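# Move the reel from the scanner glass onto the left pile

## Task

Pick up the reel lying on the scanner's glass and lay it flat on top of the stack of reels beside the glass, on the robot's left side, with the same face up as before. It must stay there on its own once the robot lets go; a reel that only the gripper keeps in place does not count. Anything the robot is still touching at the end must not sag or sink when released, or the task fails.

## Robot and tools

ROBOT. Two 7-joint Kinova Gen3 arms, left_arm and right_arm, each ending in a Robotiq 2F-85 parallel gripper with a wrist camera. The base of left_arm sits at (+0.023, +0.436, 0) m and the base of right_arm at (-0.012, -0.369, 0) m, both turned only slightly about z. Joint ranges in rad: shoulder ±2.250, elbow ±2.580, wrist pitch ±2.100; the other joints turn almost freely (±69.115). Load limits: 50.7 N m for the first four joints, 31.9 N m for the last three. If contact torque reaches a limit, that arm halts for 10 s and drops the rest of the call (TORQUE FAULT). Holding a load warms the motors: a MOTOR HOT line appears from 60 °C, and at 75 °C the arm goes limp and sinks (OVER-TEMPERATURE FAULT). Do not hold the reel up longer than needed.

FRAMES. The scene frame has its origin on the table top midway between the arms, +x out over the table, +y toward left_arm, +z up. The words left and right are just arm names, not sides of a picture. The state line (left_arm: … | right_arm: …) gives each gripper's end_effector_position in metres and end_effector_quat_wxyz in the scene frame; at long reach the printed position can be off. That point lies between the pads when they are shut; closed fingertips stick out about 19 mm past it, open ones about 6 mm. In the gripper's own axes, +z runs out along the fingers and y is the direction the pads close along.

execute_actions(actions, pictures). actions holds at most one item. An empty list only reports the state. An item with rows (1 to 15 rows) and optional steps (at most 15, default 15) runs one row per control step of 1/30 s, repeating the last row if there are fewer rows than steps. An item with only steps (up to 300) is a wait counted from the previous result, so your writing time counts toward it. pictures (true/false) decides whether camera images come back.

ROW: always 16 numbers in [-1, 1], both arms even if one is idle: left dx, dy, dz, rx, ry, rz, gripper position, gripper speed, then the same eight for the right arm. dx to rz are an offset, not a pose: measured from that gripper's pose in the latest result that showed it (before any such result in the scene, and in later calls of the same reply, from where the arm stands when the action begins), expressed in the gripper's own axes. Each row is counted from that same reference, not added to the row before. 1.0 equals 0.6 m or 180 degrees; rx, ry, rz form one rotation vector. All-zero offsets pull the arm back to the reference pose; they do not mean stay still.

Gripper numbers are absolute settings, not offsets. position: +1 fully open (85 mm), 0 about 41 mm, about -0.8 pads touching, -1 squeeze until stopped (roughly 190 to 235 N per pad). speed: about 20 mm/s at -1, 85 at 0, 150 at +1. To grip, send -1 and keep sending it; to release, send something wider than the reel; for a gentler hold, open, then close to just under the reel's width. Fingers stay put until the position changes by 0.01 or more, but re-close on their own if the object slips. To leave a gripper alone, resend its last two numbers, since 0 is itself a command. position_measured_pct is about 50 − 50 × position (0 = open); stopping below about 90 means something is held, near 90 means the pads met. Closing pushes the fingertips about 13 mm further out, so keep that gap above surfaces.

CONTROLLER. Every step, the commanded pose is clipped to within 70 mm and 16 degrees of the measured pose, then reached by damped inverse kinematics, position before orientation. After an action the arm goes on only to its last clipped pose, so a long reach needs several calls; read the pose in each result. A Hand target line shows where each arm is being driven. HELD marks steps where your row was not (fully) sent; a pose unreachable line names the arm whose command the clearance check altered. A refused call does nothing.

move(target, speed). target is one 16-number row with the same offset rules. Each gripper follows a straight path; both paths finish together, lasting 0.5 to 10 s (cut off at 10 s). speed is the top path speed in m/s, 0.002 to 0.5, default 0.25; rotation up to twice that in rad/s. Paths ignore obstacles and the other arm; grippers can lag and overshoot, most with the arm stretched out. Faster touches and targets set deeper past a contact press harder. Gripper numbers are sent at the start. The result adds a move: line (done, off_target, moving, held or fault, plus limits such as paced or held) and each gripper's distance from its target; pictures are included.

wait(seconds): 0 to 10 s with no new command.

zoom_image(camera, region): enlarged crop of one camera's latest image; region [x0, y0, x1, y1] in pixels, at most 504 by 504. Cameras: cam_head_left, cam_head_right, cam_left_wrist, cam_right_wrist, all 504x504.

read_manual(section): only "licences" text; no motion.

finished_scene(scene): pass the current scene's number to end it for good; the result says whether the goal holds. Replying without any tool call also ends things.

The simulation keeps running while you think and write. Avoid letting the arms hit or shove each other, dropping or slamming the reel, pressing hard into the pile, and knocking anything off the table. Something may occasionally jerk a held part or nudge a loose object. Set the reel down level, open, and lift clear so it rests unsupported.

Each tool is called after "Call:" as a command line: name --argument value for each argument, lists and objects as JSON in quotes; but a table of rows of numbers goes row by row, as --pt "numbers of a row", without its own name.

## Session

Call:
execute_actions --actions '[]'

Scene clock: 0.00 s of 4800.00 s.
left_arm: end_effector_position=(+0.0610, +0.6596, +0.1725) position_measured_pct=0.0 end_effector_quat_wxyz=(+0.269, +0.803, +0.441, +0.297) | right_arm: end_effector_position=(+0.1517, -0.7534, +0.1541) position_measured_pct=0.0 end_effector_quat_wxyz=(+0.017, +0.971, -0.239, +0.018)
Joint positions: left_arm=[-1.807  0.523 -0.617  2.187  0.637  1.408  2.873] | right_arm=[ 0.64   0.457  0.591  1.901 -0.355  0.835 -0.594]
Joint velocities: left_arm=[ 0.001 -0.001 -0.    -0.     0.    -0.     0.001] | right_arm=[ 0.    -0.     0.     0.    -0.    -0.    -0.001]
Joint torques (N m, as the joint torque sensors report them, + toward a larger angle): no reading
Hand target (left_arm): +0.061, +0.660, +0.173; +0.269, +0.803, +0.441, +0.297
Hand target (right_arm): +0.152, -0.753, +0.154; +0.017, +0.971, -0.239, +0.018

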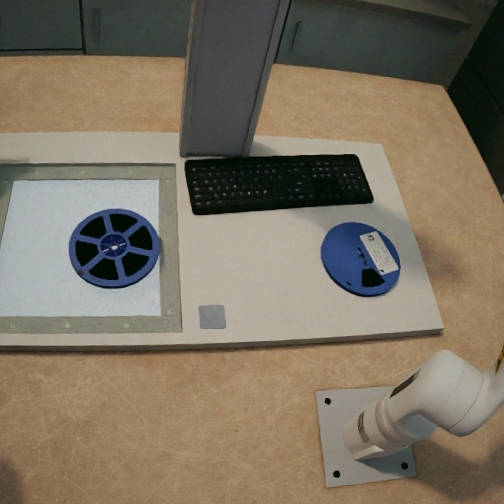

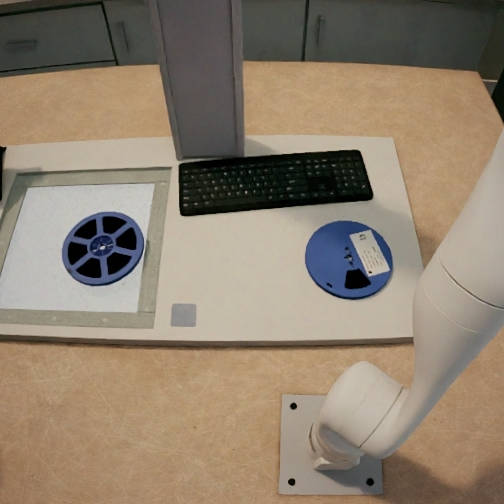

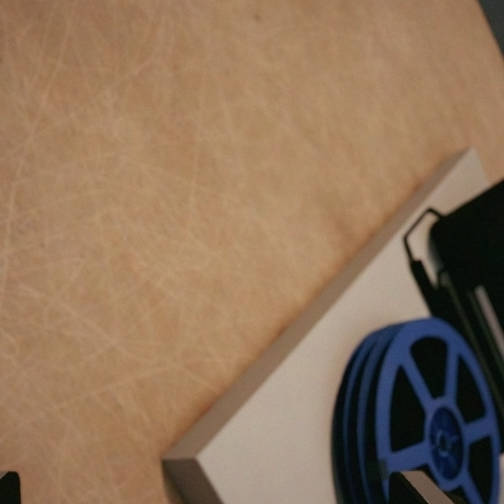

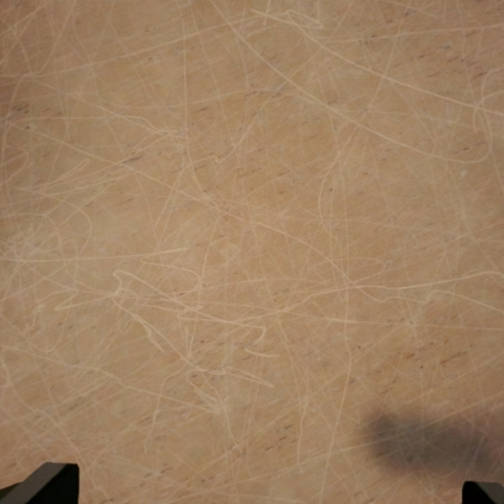

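Call:
move --target '[-0.0747,0.607,0.207,0.2655,-0.0132,-0.1698,1,0,0,0,0,0,0,0,1,0]' --speed 0.3

Scene clock: 19.73 s of 4800.00 s.
left_arm: end_effector_position=(+0.3293, +0.4304, +0.3286) position_measured_pct=0.0 end_effector_quat_wxyz=(-0.003, +0.708, +0.707, -0.001) | right_arm: end_effector_position=(+0.1517, -0.7534, +0.1541) position_measured_pct=0.0 end_effector_quat_wxyz=(+0.017, +0.971, -0.239, +0.018)
Joint positions: left_arm=[-1.711 -0.344  1.251  1.807  0.322  1.456  5.801] | right_arm=[ 0.64   0.457  0.591  1.901 -0.355  0.835 -0.594]
Joint velocities: left_arm=[-0.022  0.011  0.002 -0.002 -0.009 -0.004  0.01 ] | right_arm=[-0.    -0.     0.     0.001 -0.001 -0.     0.   ]
Joint torques (N m, as the joint torque sensors report them, + toward a larger angle): left_arm=[ 0.28  4.15 -2.37 -7.34 -0.08  0.35 -0.19] | right_arm=[ -0.05 -14.07   2.07  -6.76   0.09  -0.43  -0.12]
Hand target (left_arm): +0.329, +0.431, +0.329; -0.003, +0.707, +0.708, -0.001
Hand target (right_arm): +0.152, -0.753, +0.154; +0.017, +0.971, -0.239, +0.018
Off the commanded pose (left_arm): 0.002 m, 0 deg.
Off the commanded pose (right_arm): 0.000 m, 0 deg.
After step 90, 13.63 s passed at rest.
move: done; limits=paced

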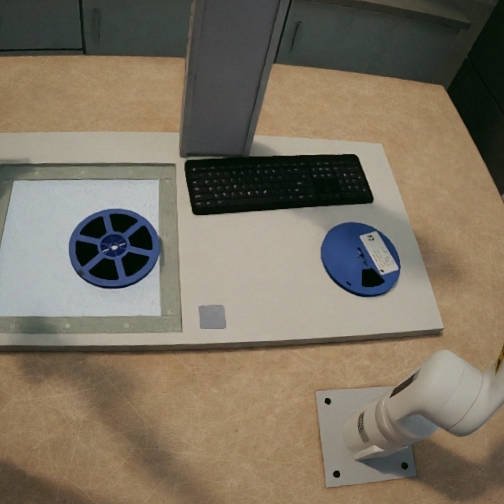

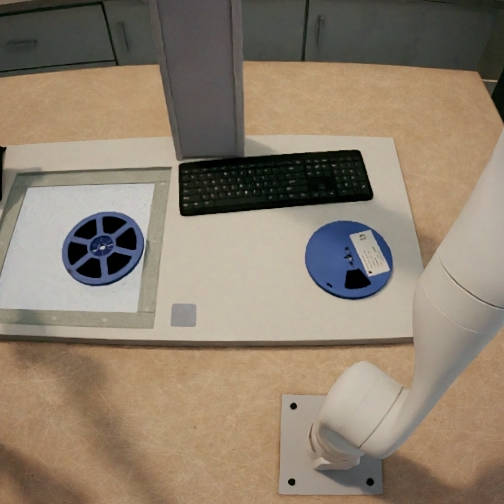

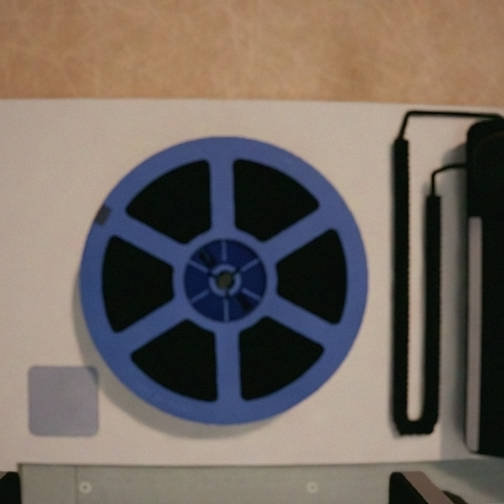

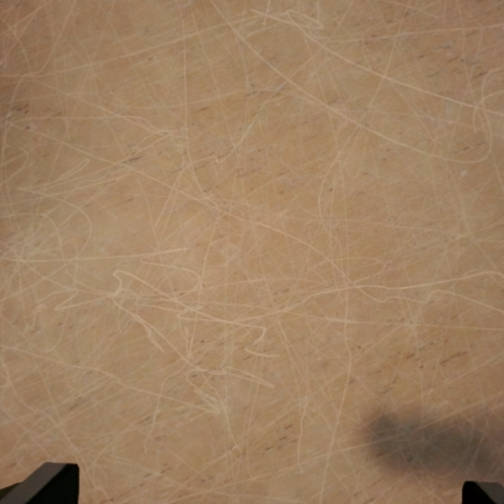

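Call:
move --target '[-0.594,-0.025,0.33,0,0,0,0.9,0,0,0,0,0,0,0,1,0]' --speed 0.25

Scene clock: 30.73 s of 4800.00 s.
left_arm: end_effector_position=(+0.3140, +0.0749, +0.1301) position_measured_pct=5.2 end_effector_quat_wxyz=(-0.003, +0.708, +0.706, +0.000) | right_arm: end_effector_position=(+0.1517, -0.7534, +0.1541) position_measured_pct=0.0 end_effector_quat_wxyz=(+0.017, +0.971, -0.239, +0.018)
Joint positions: left_arm=[-1.55  -0.946  1.771  1.731  0.96   1.32   6.326] | right_arm=[ 0.64   0.457  0.591  1.901 -0.355  0.835 -0.594]
Joint velocities: left_arm=[-0.003 -0.008  0.004 -0.002 -0.003 -0.004  0.004] | right_arm=[-0.     0.    -0.001 -0.001 -0.001 -0.    -0.   ]
Joint torques (N m, as the joint torque sensors report them, + toward a larger angle): left_arm=[ 0.78 17.59 -6.57 -4.3   0.15 -0.31  0.14] | right_arm=[ -0.21 -13.6    2.87  -6.94   0.13  -0.29   0.33]
Hand target (left_arm): +0.314, +0.075, +0.130; -0.003, +0.708, +0.706, +0.000
Hand target (right_arm): +0.152, -0.753, +0.154; +0.017, +0.971, -0.239, +0.018
Off the commanded pose (left_arm): 0.001 m, 0 deg.
Off the commanded pose (right_arm): 0.000 m, 0 deg.
After step 90, 5.97 s passed at rest.
move: done

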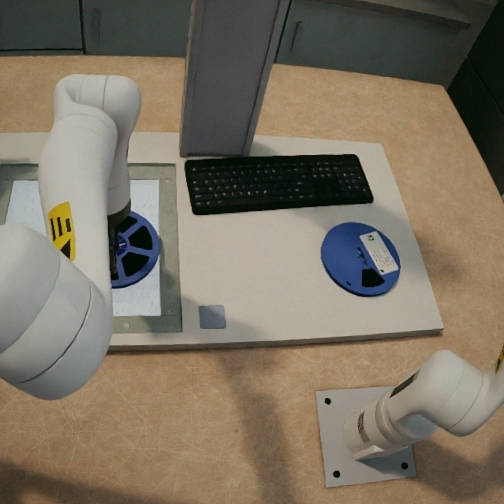

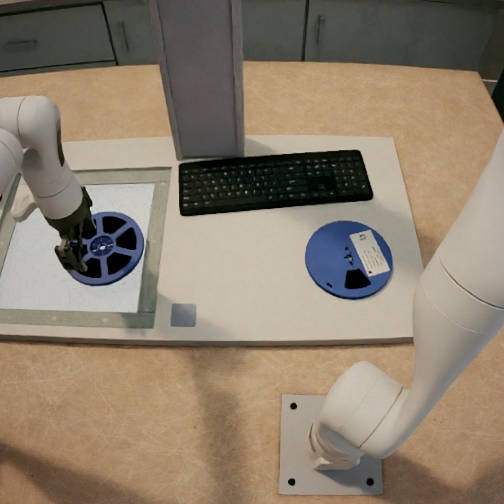

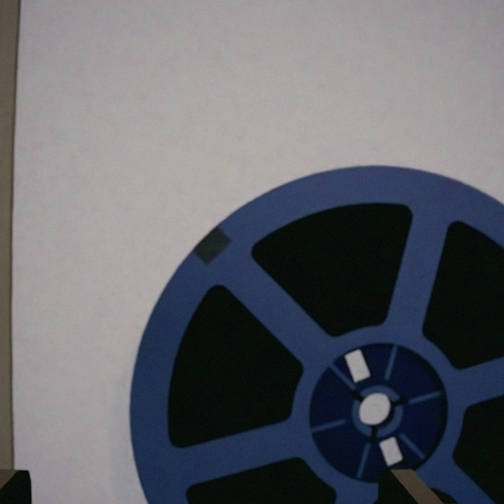

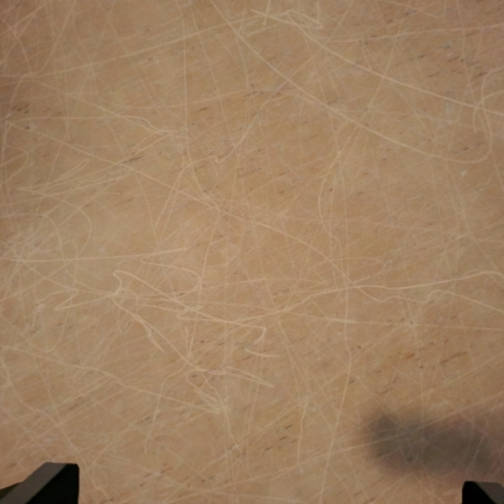

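Call:
move --target '[0.044,0.0107,0.075,0,0,0.111,0.7,0,0,0,0,0,0,0,1,0]' --speed 0.1

Scene clock: 42.37 s of 4800.00 s.
left_arm: end_effector_position=(+0.3203, +0.1012, +0.0852) position_measured_pct=15.1 end_effector_quat_wxyz=(-0.003, +0.820, +0.573, -0.001) | right_arm: end_effector_position=(+0.1517, -0.7534, +0.1541) position_measured_pct=0.0 end_effector_quat_wxyz=(+0.017, +0.971, -0.239, +0.018)
Joint positions: left_arm=[-1.617 -0.945  1.89   1.832  0.99   1.166  5.89 ] | right_arm=[ 0.64   0.457  0.591  1.901 -0.355  0.835 -0.594]
Joint velocities: left_arm=[-0.001 -0.001 -0.002  0.     0.     0.    -0.001] | right_arm=[ 0.    -0.001 -0.     0.     0.     0.    -0.002]
Joint torques (N m, as the joint torque sensors report them, + toward a larger angle): left_arm=[-0.1  16.72 -6.02 -3.67 -0.31  0.12 -0.16] | right_arm=[ -0.16 -13.95   3.15  -7.06   0.37  -0.54   0.21]
Hand target (left_arm): +0.320, +0.101, +0.085; -0.003, +0.820, +0.573, -0.001
Hand target (right_arm): +0.152, -0.753, +0.154; +0.017, +0.971, -0.239, +0.018
Off the commanded pose (left_arm): 0.000 m, 0 deg.
Off the commanded pose (right_arm): 0.000 m, 0 deg.
After step 90, 6.63 s passed at rest.
move: done

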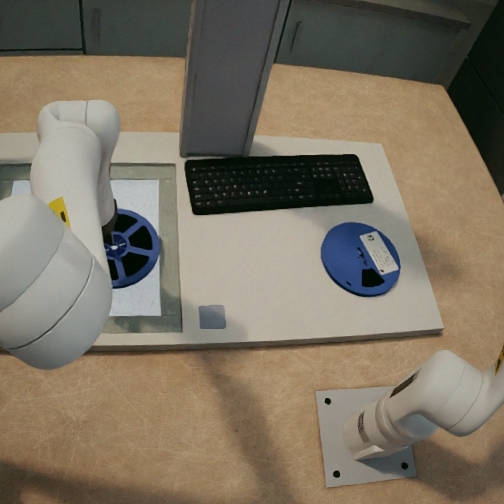

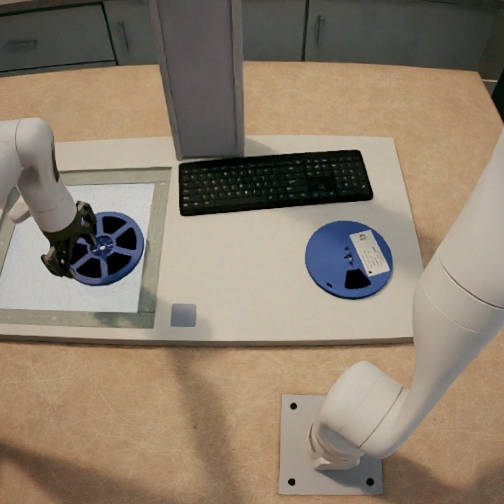

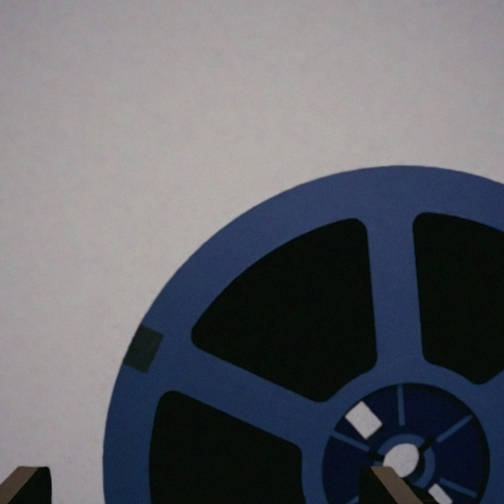

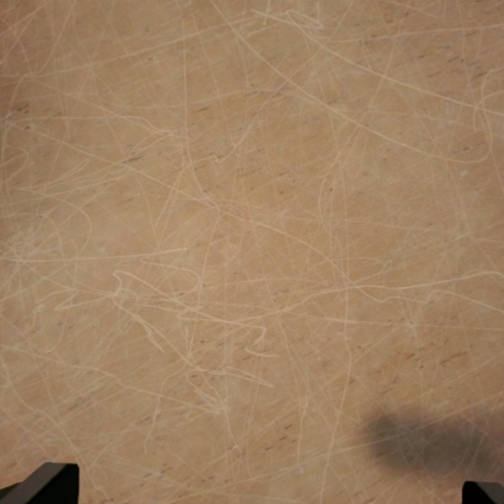

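Call:
move --target '[-0.002,0.002,0.048,0,0,0,0.7,0,0,0,0,0,0,0,1,0]' --speed 0.05

Call:
move --target '[0,0,0.017,0,0,0,0.7,0,0,0,0,0,0,0,1,0]' --speed 0.01

Scene clock: 47.43 s of 4800.00 s.
left_arm: end_effector_position=(+0.3209, +0.0995, +0.0565) position_measured_pct=15.1 end_effector_quat_wxyz=(-0.003, +0.820, +0.572, -0.001) | right_arm: end_effector_position=(+0.1517, -0.7534, +0.1541) position_measured_pct=0.0 end_effector_quat_wxyz=(+0.017, +0.971, -0.239, +0.018)
Joint positions: left_arm=[-1.638 -0.991  1.936  1.848  1.049  1.122  5.858] | right_arm=[ 0.64   0.457  0.591  1.901 -0.355  0.835 -0.594]
Joint velocities: left_arm=[-0.001 -0.002  0.001  0.    -0.001 -0.     0.   ] | right_arm=[-0.    -0.    -0.001 -0.    -0.     0.    -0.   ]
Joint torques (N m, as the joint torque sensors report them, + toward a larger angle): left_arm=[ 0.37 17.21 -6.55 -3.15 -0.22 -0.21 -0.18] | right_arm=[ -0.12 -14.07   2.92  -7.21   0.21  -0.08   0.01]
Hand target (left_arm): +0.321, +0.100, +0.056; -0.003, +0.820, +0.573, -0.001
Hand target (right_arm): +0.152, -0.753, +0.154; +0.017, +0.971, -0.239, +0.018
Off the commanded pose (left_arm): 0.000 m, 0 deg.
Off the commanded pose (right_arm): 0.000 m, 0 deg.
After step 90, 1.23 s passed at rest.
move: done

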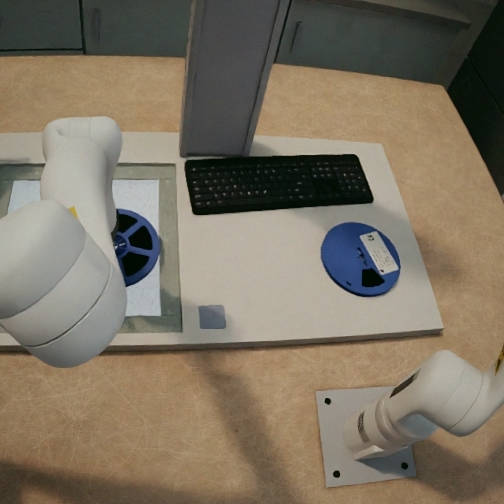

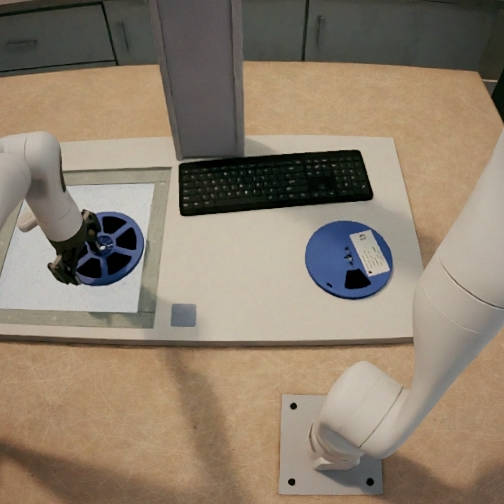

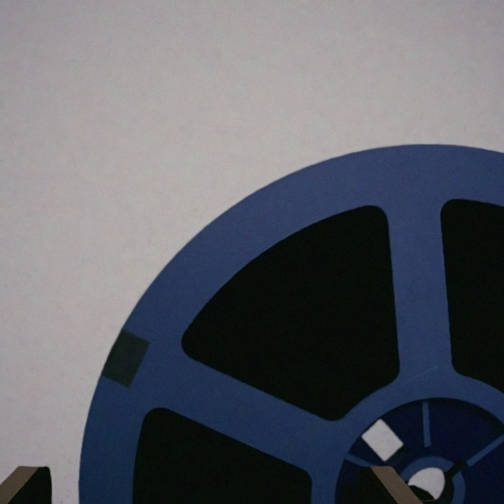

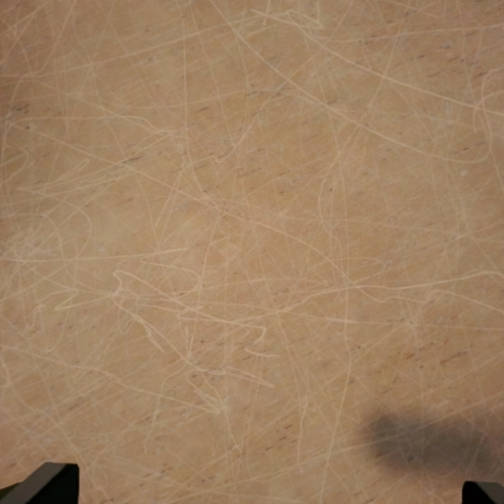

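Scene clock: 48.67 s of 4800.00 s.
left_arm: end_effector_position=(+0.3209, +0.0994, +0.0465) position_measured_pct=15.1 end_effector_quat_wxyz=(-0.002, +0.820, +0.572, -0.001) | right_arm: end_effector_position=(+0.1517, -0.7534, +0.1541) position_measured_pct=0.0 end_effector_quat_wxyz=(+0.017, +0.971, -0.239, +0.018)
Joint positions: left_arm=[-1.644 -1.007  1.952  1.854  1.071  1.107  5.846] | right_arm=[ 0.64   0.457  0.591  1.901 -0.355  0.835 -0.594]
Joint velocities: left_arm=[ 0.    -0.001 -0.001  0.     0.     0.    -0.001] | right_arm=[-0.     0.     0.001 -0.001 -0.001  0.    -0.001]
Joint torques (N m, as the joint torque sensors report them, + toward a larger angle): left_arm=[ 0.33 16.86 -5.85 -3.32 -0.04 -0.01  0.  ] | right_arm=[ -0.23 -13.97   3.02  -6.96   0.38  -0.43   0.11]
Hand target (left_arm): +0.321, +0.100, +0.046; -0.003, +0.820, +0.572, -0.001
Hand target (right_arm): +0.152, -0.753, +0.154; +0.017, +0.971, -0.239, +0.018
Off the commanded pose (left_arm): 0.000 m, 0 deg.
Off the commanded pose (right_arm): 0.000 m, 0 deg.
move: done

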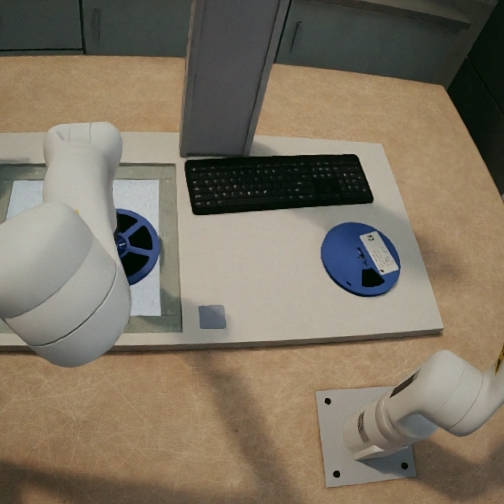

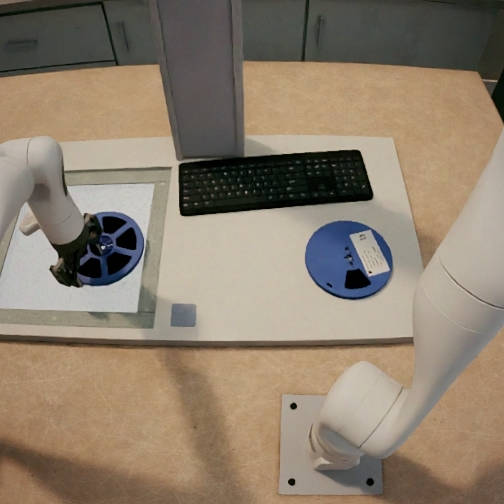

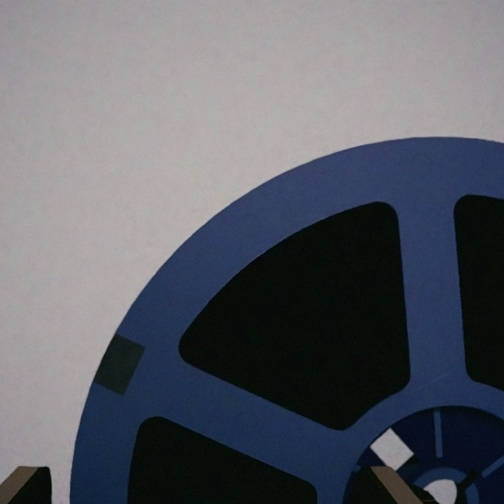

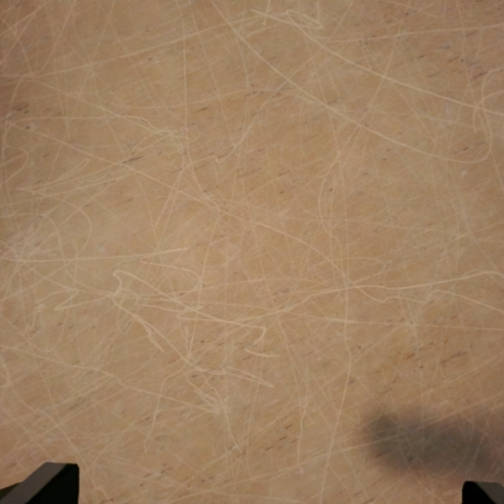

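Call:
execute_actions --actions '[{"rows":[[0,0,0,0,0,0,0.45,-1,0,0,0,0,0,0,1,0],[0,0,0,0,0,0,0.45,-1,0,0,0,0,0,0,1,0],[0,0,0,0,0,0,0.45,-1,0,0,0,0,0,0,1,0],[0,0,-0.0005,0,0,0,0.45,-1,0,0,0,0,0,0,1,0],[0,0,-0.001,0,0,0,0.45,-1,0,0,0,0,0,0,1,0],[0,0,-0.0015,0,0,0,0.45,-1,0,0,0,0,0,0,1,0],[0,0,-0.002,0,0,0,0.45,-1,0,0,0,0,0,0,1,0],[0,0,-0.0025,0,0,0,0.45,-1,0,0,0,0,0,0,1,0],[0,0,-0.003,0,0,0,0.45,-1,0,0,0,0,0,0,1,0],[0,0,-0.0033,0,0,0,0.45,-1,0,0,0,0,0,0,1,0]],"steps":15}]' --pictures false

Call:
wait --seconds 0.5

Scene clock: 56.90 s of 4800.00 s.
left_arm: end_effector_position=(+0.3210, +0.0994, +0.0488) position_measured_pct=23.4 end_effector_quat_wxyz=(-0.002, +0.820, +0.572, -0.001) | right_arm: end_effector_position=(+0.1517, -0.7534, +0.1541) position_measured_pct=0.0 end_effector_quat_wxyz=(+0.017, +0.971, -0.239, +0.018)
Joint positions: left_arm=[-1.643 -1.003  1.948  1.853  1.066  1.11   5.848] | right_arm=[ 0.64   0.457  0.591  1.901 -0.355  0.835 -0.594]
Joint velocities: left_arm=[ 0.002  0.009 -0.008  0.002 -0.007  0.011 -0.001] | right_arm=[-0.     0.    -0.001 -0.    -0.001  0.     0.   ]
Joint torques (N m, as the joint torque sensors report them, + toward a larger angle): left_arm=[-0.54 15.37 -6.09 -3.36 -0.21 -0.2   0.22] | right_arm=[ -0.95 -13.51   2.59  -6.71   0.04  -0.18   0.13]
Hand target (left_arm): +0.321, +0.099, +0.048; -0.002, +0.820, +0.572, -0.001
Hand target (right_arm): +0.152, -0.753, +0.154; +0.017, +0.971, -0.239, +0.018
Off the commanded pose (left_arm): 0.000 m, 0 deg.
Off the commanded pose (right_arm): 0.000 m, 0 deg.
Steps of this call (steps 1 to 90: nothing new was sent; then 4.73 s passed at rest; steps 91 to 105: all 15 steps of this action). Readings (end_effector_position | what the end effector reports):
91: left_arm (+0.3209, +0.0994, +0.0466) | right_arm (+0.1517, -0.7534, +0.1541) | left_arm position_measured_pct=15.1 | right_arm position_measured_pct=0.0
92: left_arm (+0.3209, +0.0994, +0.0467) | right_arm (+0.1517, -0.7534, +0.1541) | left_arm position_measured_pct=15.1 | right_arm position_measured_pct=0.0
94: left_arm (+0.3213, +0.0992, +0.0469) | right_arm (+0.1517, -0.7534, +0.1541) | left_arm position_measured_pct=15.9 | right_arm position_measured_pct=0.0
98: left_arm (+0.3209, +0.0993, +0.0478) | right_arm (+0.1517, -0.7534, +0.1541) | left_arm position_measured_pct=18.7 | right_arm position_measured_pct=0.0
105: the state above

Scene clock: 57.40 s of 4800.00 s.
left_arm: end_effector_position=(+0.3209, +0.0994, +0.0493) position_measured_pct=26.2 end_effector_quat_wxyz=(-0.002, +0.820, +0.572, -0.001) | right_arm: end_effector_position=(+0.1517, -0.7534, +0.1541) position_measured_pct=0.0 end_effector_quat_wxyz=(+0.017, +0.971, -0.239, +0.018)
Joint positions: left_arm=[-1.643 -1.002  1.947  1.853  1.066  1.11   5.848] | right_arm=[ 0.64   0.457  0.591  1.901 -0.355  0.835 -0.594]
Joint velocities: left_arm=[ 0.002  0.003 -0.001 -0.     0.     0.001  0.   ] | right_arm=[-0.     0.     0.001 -0.     0.001  0.    -0.001]
Joint torques (N m, as the joint torque sensors report them, + toward a larger angle): left_arm=[-0.28 16.02 -5.35 -3.31  0.11 -0.33  0.1 ] | right_arm=[ -0.35 -13.77   2.66  -6.76   0.41  -0.31   0.08]
Hand target (left_arm): +0.321, +0.099, +0.048; -0.002, +0.820, +0.572, -0.001
Hand target (right_arm): +0.152, -0.753, +0.154; +0.017, +0.971, -0.239, +0.018
Off the commanded pose (left_arm): 0.001 m, 0 deg.
Off the commanded pose (right_arm): 0.000 m, 0 deg.
Steps of this call (steps 1 to 15: nothing new was sent). Readings (end_effector_position | what the end effector reports):
1: left_arm (+0.3209, +0.0995, +0.0489) | right_arm (+0.1517, -0.7534, +0.1541) | left_arm position_measured_pct=24.2 | right_arm position_measured_pct=0.0
2: left_arm (+0.3209, +0.0995, +0.0491) | right_arm (+0.1517, -0.7534, +0.1541) | left_arm position_measured_pct=24.6 | right_arm position_measured_pct=0.0
4: left_arm (+0.3209, +0.0994, +0.0493) | right_arm (+0.1517, -0.7534, +0.1541) | left_arm position_measured_pct=25.8 | right_arm position_measured_pct=0.0
8: left_arm (+0.3209, +0.0994, +0.0493) | right_arm (+0.1517, -0.7534, +0.1541) | left_arm position_measured_pct=26.2 | right_arm position_measured_pct=0.0
15: the state above

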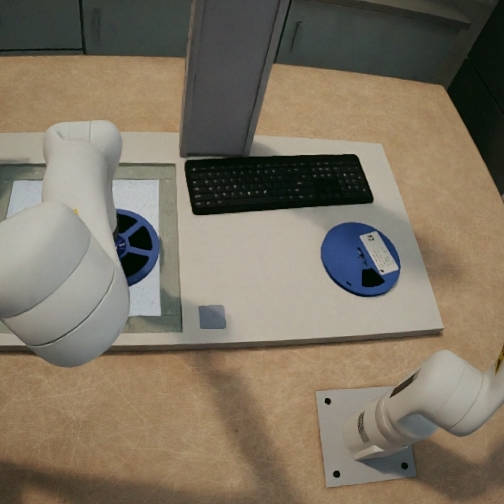

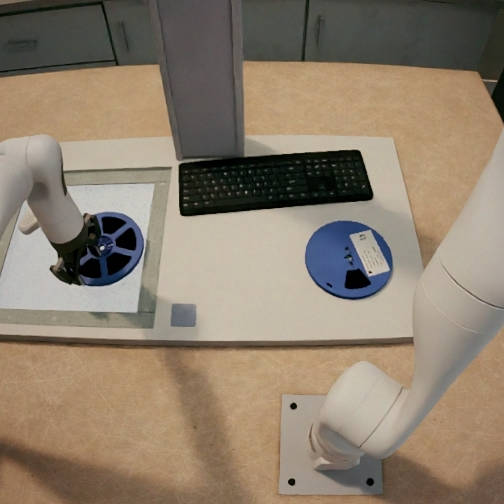

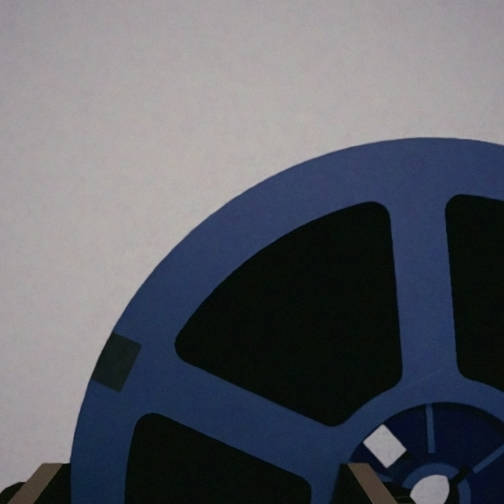

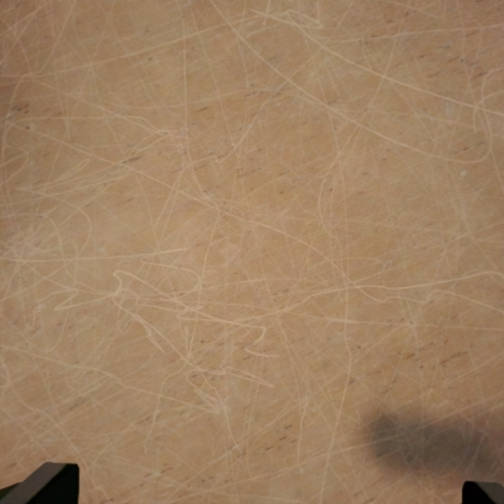

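Call:
move --target '[0,0,-0.12,0,0,0,0.45,-1,0,0,0,0,0,0,1,0]' --speed 0.03

Scene clock: 62.23 s of 4800.00 s.
left_arm: end_effector_position=(+0.3211, +0.0996, +0.1212) position_measured_pct=26.2 end_effector_quat_wxyz=(-0.002, +0.820, +0.573, -0.001) | right_arm: end_effector_position=(+0.1517, -0.7534, +0.1541) position_measured_pct=0.0 end_effector_quat_wxyz=(+0.017, +0.971, -0.239, +0.018)
Joint positions: left_arm=[-1.595 -0.893  1.838  1.792  0.922  1.229  5.937] | right_arm=[ 0.64   0.457  0.591  1.901 -0.355  0.835 -0.594]
Joint velocities: left_arm=[ 0.001  0.002 -0.    -0.     0.001  0.001  0.   ] | right_arm=[ 0.    -0.003 -0.001  0.001 -0.001  0.     0.001]
Joint torques (N m, as the joint torque sensors report them, + toward a larger angle): left_arm=[ 0.76 16.92 -6.25 -4.68 -0.33 -0.11 -0.43] | right_arm=[ -0.54 -13.62   2.73  -7.12  -0.01  -0.28  -0.03]
Hand target (left_arm): +0.321, +0.099, +0.121; -0.002, +0.820, +0.573, -0.001
Hand target (right_arm): +0.152, -0.753, +0.154; +0.017, +0.971, -0.239, +0.018
Off the commanded pose (left_arm): 0.000 m, 0 deg.
Off the commanded pose (right_arm): 0.000 m, 0 deg.
move: done

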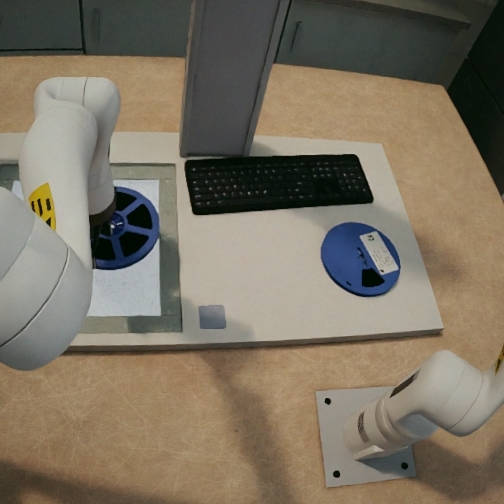

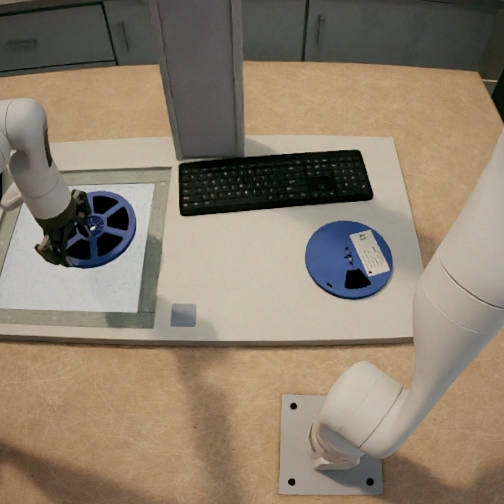

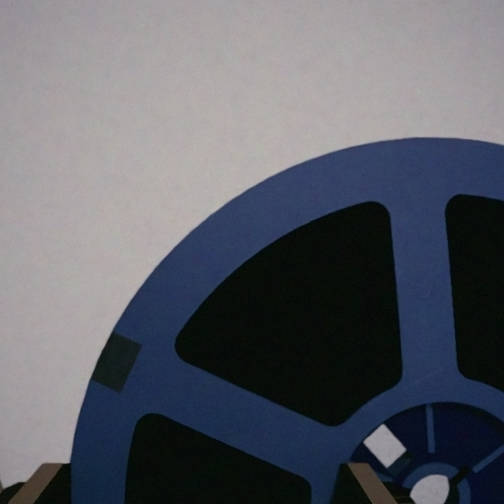

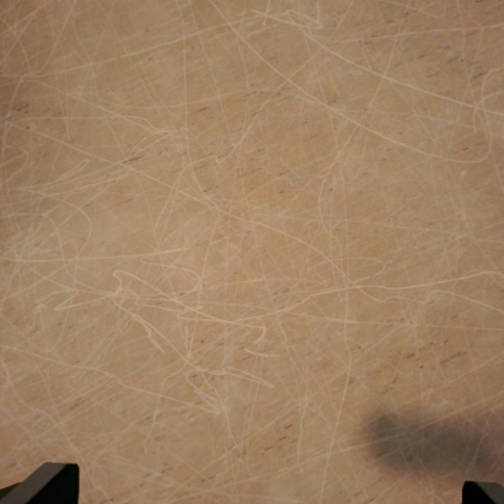

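Call:
move --target '[0.605,-0.294,0,0,0,0,0.45,-1,0,0,0,0,0,0,1,0]' --speed 0.05

Scene clock: 74.57 s of 4800.00 s.
left_arm: end_effector_position=(+0.2797, +0.4995, +0.1214) position_measured_pct=27.4 end_effector_quat_wxyz=(-0.001, +0.820, +0.572, -0.002) | right_arm: end_effector_position=(+0.1517, -0.7534, +0.1541) position_measured_pct=0.0 end_effector_quat_wxyz=(+0.017, +0.971, -0.239, +0.018)
Joint positions: left_arm=[-2.407 -0.495  1.756  2.365  0.695  0.814  4.819] | right_arm=[ 0.64   0.457  0.591  1.901 -0.355  0.835 -0.594]
Joint velocities: left_arm=[-0.011  0.    -0.002 -0.     0.002  0.002 -0.003] | right_arm=[ 0.     0.    -0.    -0.    -0.001 -0.    -0.   ]
Joint torques (N m, as the joint torque sensors report them, + toward a larger angle): left_arm=[ 0.34  8.33 -2.44 -4.23 -0.35  0.1  -0.12] | right_arm=[ -0.09 -13.43   2.73  -7.29  -0.04  -0.44  -0.11]
Hand target (left_arm): +0.280, +0.500, +0.121; -0.001, +0.820, +0.572, -0.002
Hand target (right_arm): +0.152, -0.753, +0.154; +0.017, +0.971, -0.239, +0.018
Off the commanded pose (left_arm): 0.002 m, 0 deg.
Off the commanded pose (right_arm): 0.000 m, 0 deg.
After step 90, 1.00 s passed at rest.
move: done

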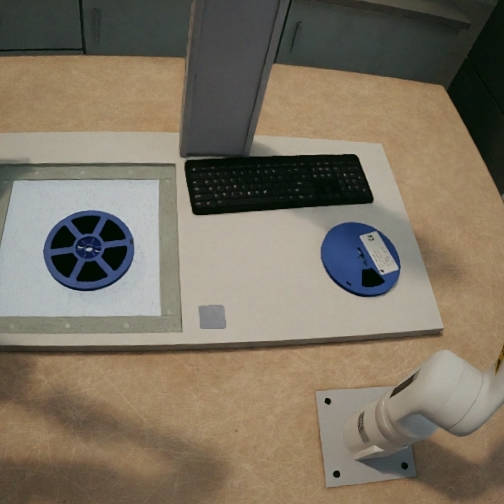

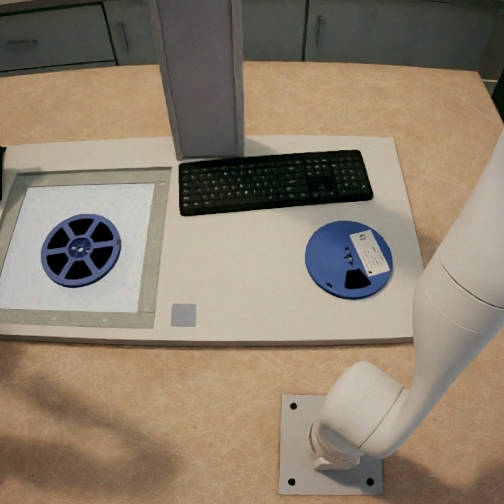

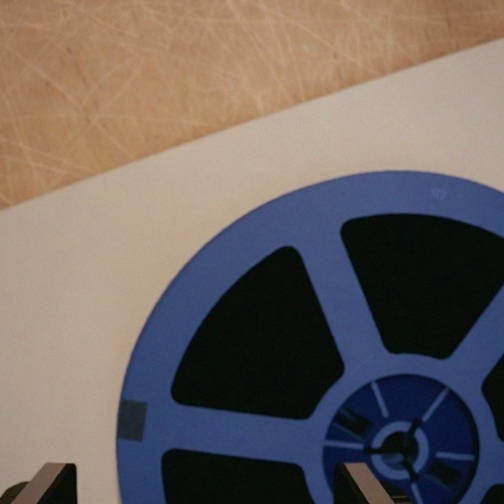

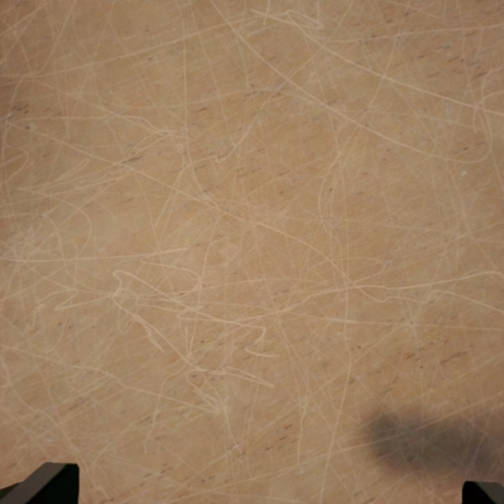

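Call:
execute_actions --actions '[]'

Scene clock: 91.20 s of 4800.00 s.
left_arm: end_effector_position=(+0.2797, +0.4998, +0.1214) position_measured_pct=27.4 end_effector_quat_wxyz=(-0.001, +0.820, +0.572, -0.002) | right_arm: end_effector_position=(+0.1517, -0.7534, +0.1541) position_measured_pct=0.0 end_effector_quat_wxyz=(+0.017, +0.971, -0.239, +0.018)
Joint positions: left_arm=[-2.408 -0.495  1.756  2.365  0.695  0.814  4.819] | right_arm=[ 0.64   0.457  0.591  1.901 -0.355  0.835 -0.594]
Joint velocities: left_arm=[-0.    -0.     0.     0.    -0.     0.001 -0.002] | right_arm=[-0.     0.     0.001  0.001 -0.001 -0.     0.001]
Joint torques (N m, as the joint torque sensors report them, + toward a larger angle): left_arm=[ 0.46  8.1  -2.76 -4.37 -0.03 -0.07 -0.05] | right_arm=[  0.06 -13.7    3.17  -7.02   0.32  -0.44  -0.01]
Hand target (left_arm): +0.280, +0.500, +0.121; -0.001, +0.820, +0.572, -0.002
Hand target (right_arm): +0.152, -0.753, +0.154; +0.017, +0.971, -0.239, +0.018
Off the commanded pose (left_arm): 0.002 m, 0 deg.
Off the commanded pose (right_arm): 0.000 m, 0 deg.
Steps of this call (steps 1 to 90: nothing new was sent; then 13.63 s passed at rest). Readings (end_effector_position | what the end effector reports):
1: left_arm (+0.2797, +0.4996, +0.1214) | right_arm (+0.1517, -0.7534, +0.1541) | left_arm position_measured_pct=27.4 | right_arm position_measured_pct=0.0
2: left_arm (+0.2797, +0.4996, +0.1214) | right_arm (+0.1517, -0.7534, +0.1541) | left_arm position_measured_pct=27.4 | right_arm position_measured_pct=0.0
4: left_arm (+0.2797, +0.4997, +0.1214) | right_arm (+0.1517, -0.7534, +0.1541) | left_arm position_measured_pct=27.4 | right_arm position_measured_pct=0.0
8: left_arm (+0.2797, +0.4997, +0.1214) | right_arm (+0.1517, -0.7534, +0.1541) | left_arm position_measured_pct=27.4 | right_arm position_measured_pct=0.0
90: the state above

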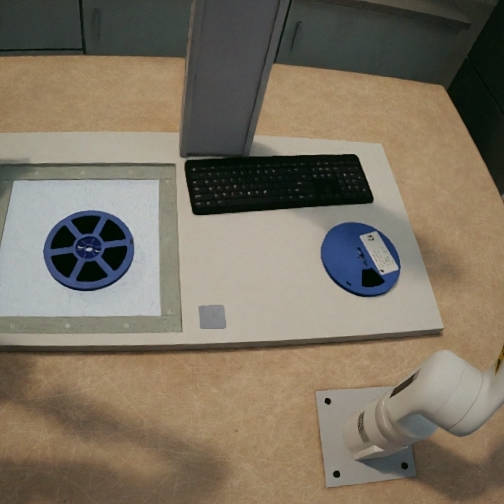

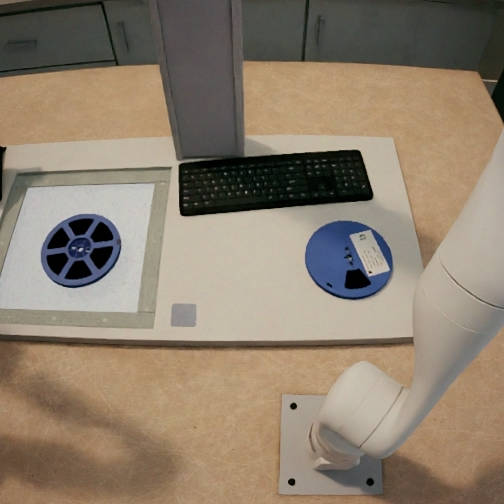

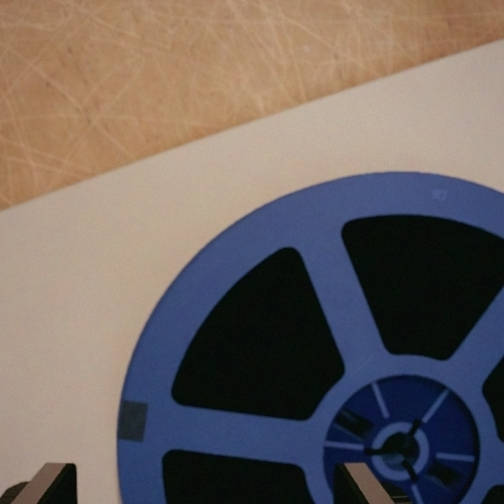

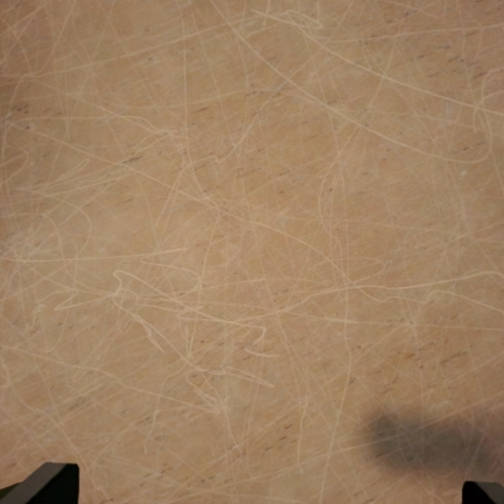

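Call:
move --target '[-0.5227,0.257,0,0,0,0,0.7,0,0,0,0,0,0,0,1,0]' --speed 0.2

Scene clock: 100.67 s of 4800.00 s.
left_arm: end_effector_position=(+0.3171, +0.1534, +0.1214) position_measured_pct=15.1 end_effector_quat_wxyz=(-0.002, +0.820, +0.573, -0.001) | right_arm: end_effector_position=(+0.1517, -0.7534, +0.1541) position_measured_pct=0.0 end_effector_quat_wxyz=(+0.017, +0.971, -0.239, +0.018)
Joint positions: left_arm=[-1.618 -0.82   1.826  1.932  0.888  1.148  5.816] | right_arm=[ 0.64   0.457  0.591  1.901 -0.355  0.835 -0.594]
Joint velocities: left_arm=[-0.001 -0.005  0.003 -0.001 -0.002 -0.002  0.003] | right_arm=[-0.     0.002  0.001 -0.001  0.001 -0.     0.001]
Joint torques (N m, as the joint torque sensors report them, + toward a larger angle): left_arm=[ 0.28 14.94 -5.57 -3.51 -0.26 -0.34 -0.09] | right_arm=[ -0.17 -13.9    3.58  -6.89   0.    -0.26   0.  ]
Hand target (left_arm): +0.317, +0.153, +0.121; -0.002, +0.820, +0.573, -0.001
Hand target (right_arm): +0.152, -0.753, +0.154; +0.017, +0.971, -0.239, +0.018
Off the commanded pose (left_arm): 0.001 m, 0 deg.
Off the commanded pose (right_arm): 0.000 m, 0 deg.
After step 90, 4.33 s passed at rest.
move: done

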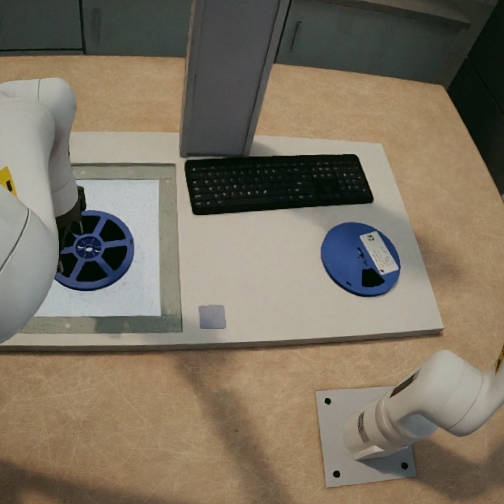

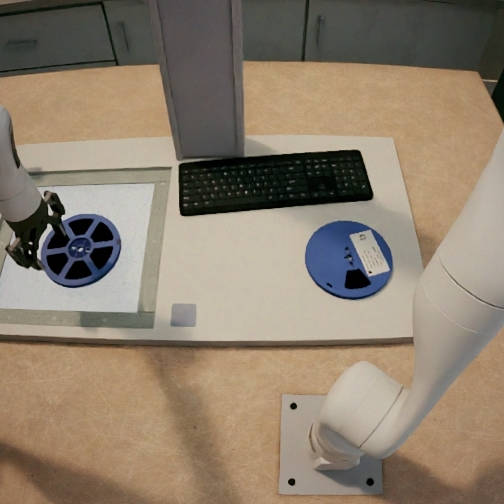

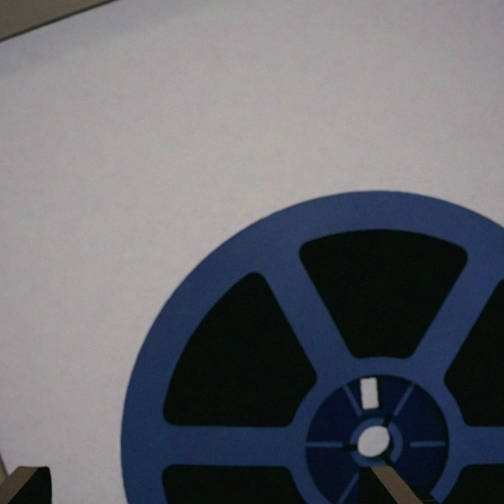

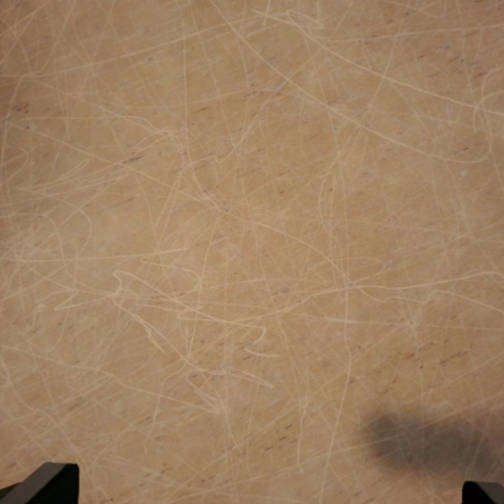

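Call:
move --target '[-0.0545,0.013,0.06,0,0,-0.1667,0.7,0,0,0,0,0,0,0,1,0]' --speed 0.08

Scene clock: 117.20 s of 4800.00 s.
left_arm: end_effector_position=(+0.3132, +0.1199, +0.0855) position_measured_pct=15.1 end_effector_quat_wxyz=(-0.002, +0.644, +0.765, -0.001) | right_arm: end_effector_position=(+0.1517, -0.7534, +0.1541) position_measured_pct=0.0 end_effector_quat_wxyz=(+0.017, +0.971, -0.239, +0.018)
Joint positions: left_arm=[-1.587 -0.977  1.802  1.899  1.043  1.207  6.32 ] | right_arm=[ 0.64   0.457  0.591  1.901 -0.355  0.835 -0.594]
Joint velocities: left_arm=[-0.001 -0.002  0.001  0.001 -0.001 -0.001  0.001] | right_arm=[-0.    -0.001 -0.001  0.     0.001 -0.     0.   ]
Joint torques (N m, as the joint torque sensors report them, + toward a larger angle): left_arm=[-0.19 15.95 -6.58 -3.48 -0.11  0.03 -0.28] | right_arm=[ -0.34 -13.26   2.86  -7.09   0.02  -0.31  -0.03]
Hand target (left_arm): +0.313, +0.120, +0.085; -0.002, +0.644, +0.765, -0.001
Hand target (right_arm): +0.152, -0.753, +0.154; +0.017, +0.971, -0.239, +0.018
Off the commanded pose (left_arm): 0.000 m, 0 deg.
Off the commanded pose (right_arm): 0.000 m, 0 deg.
After step 90, 10.00 s passed at rest.
move: done

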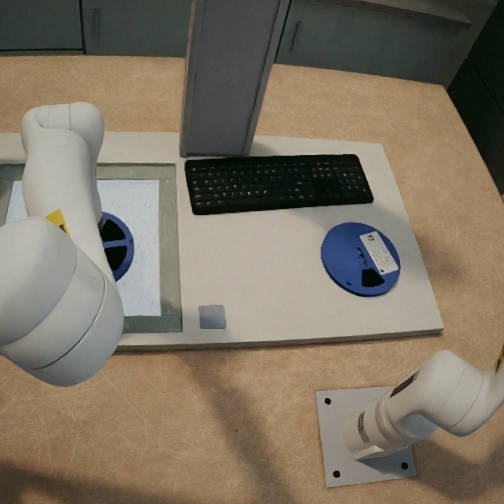

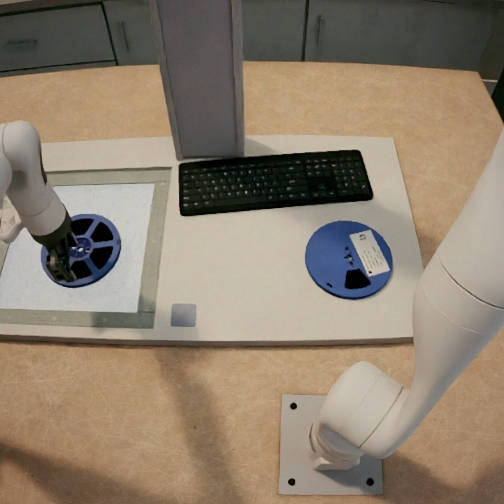

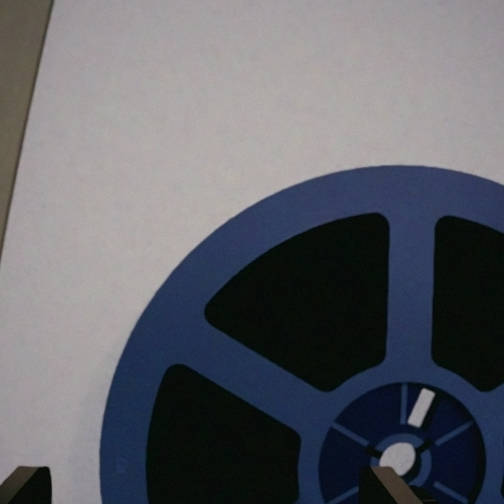

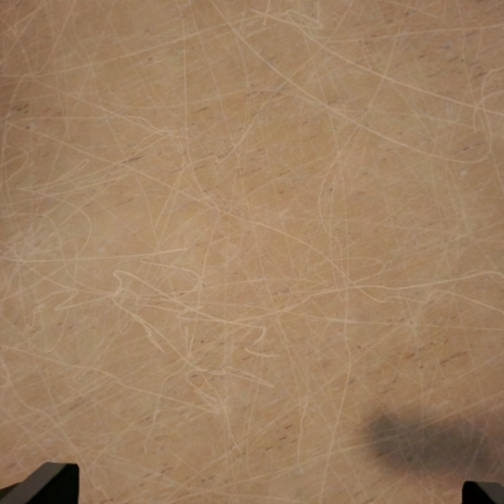

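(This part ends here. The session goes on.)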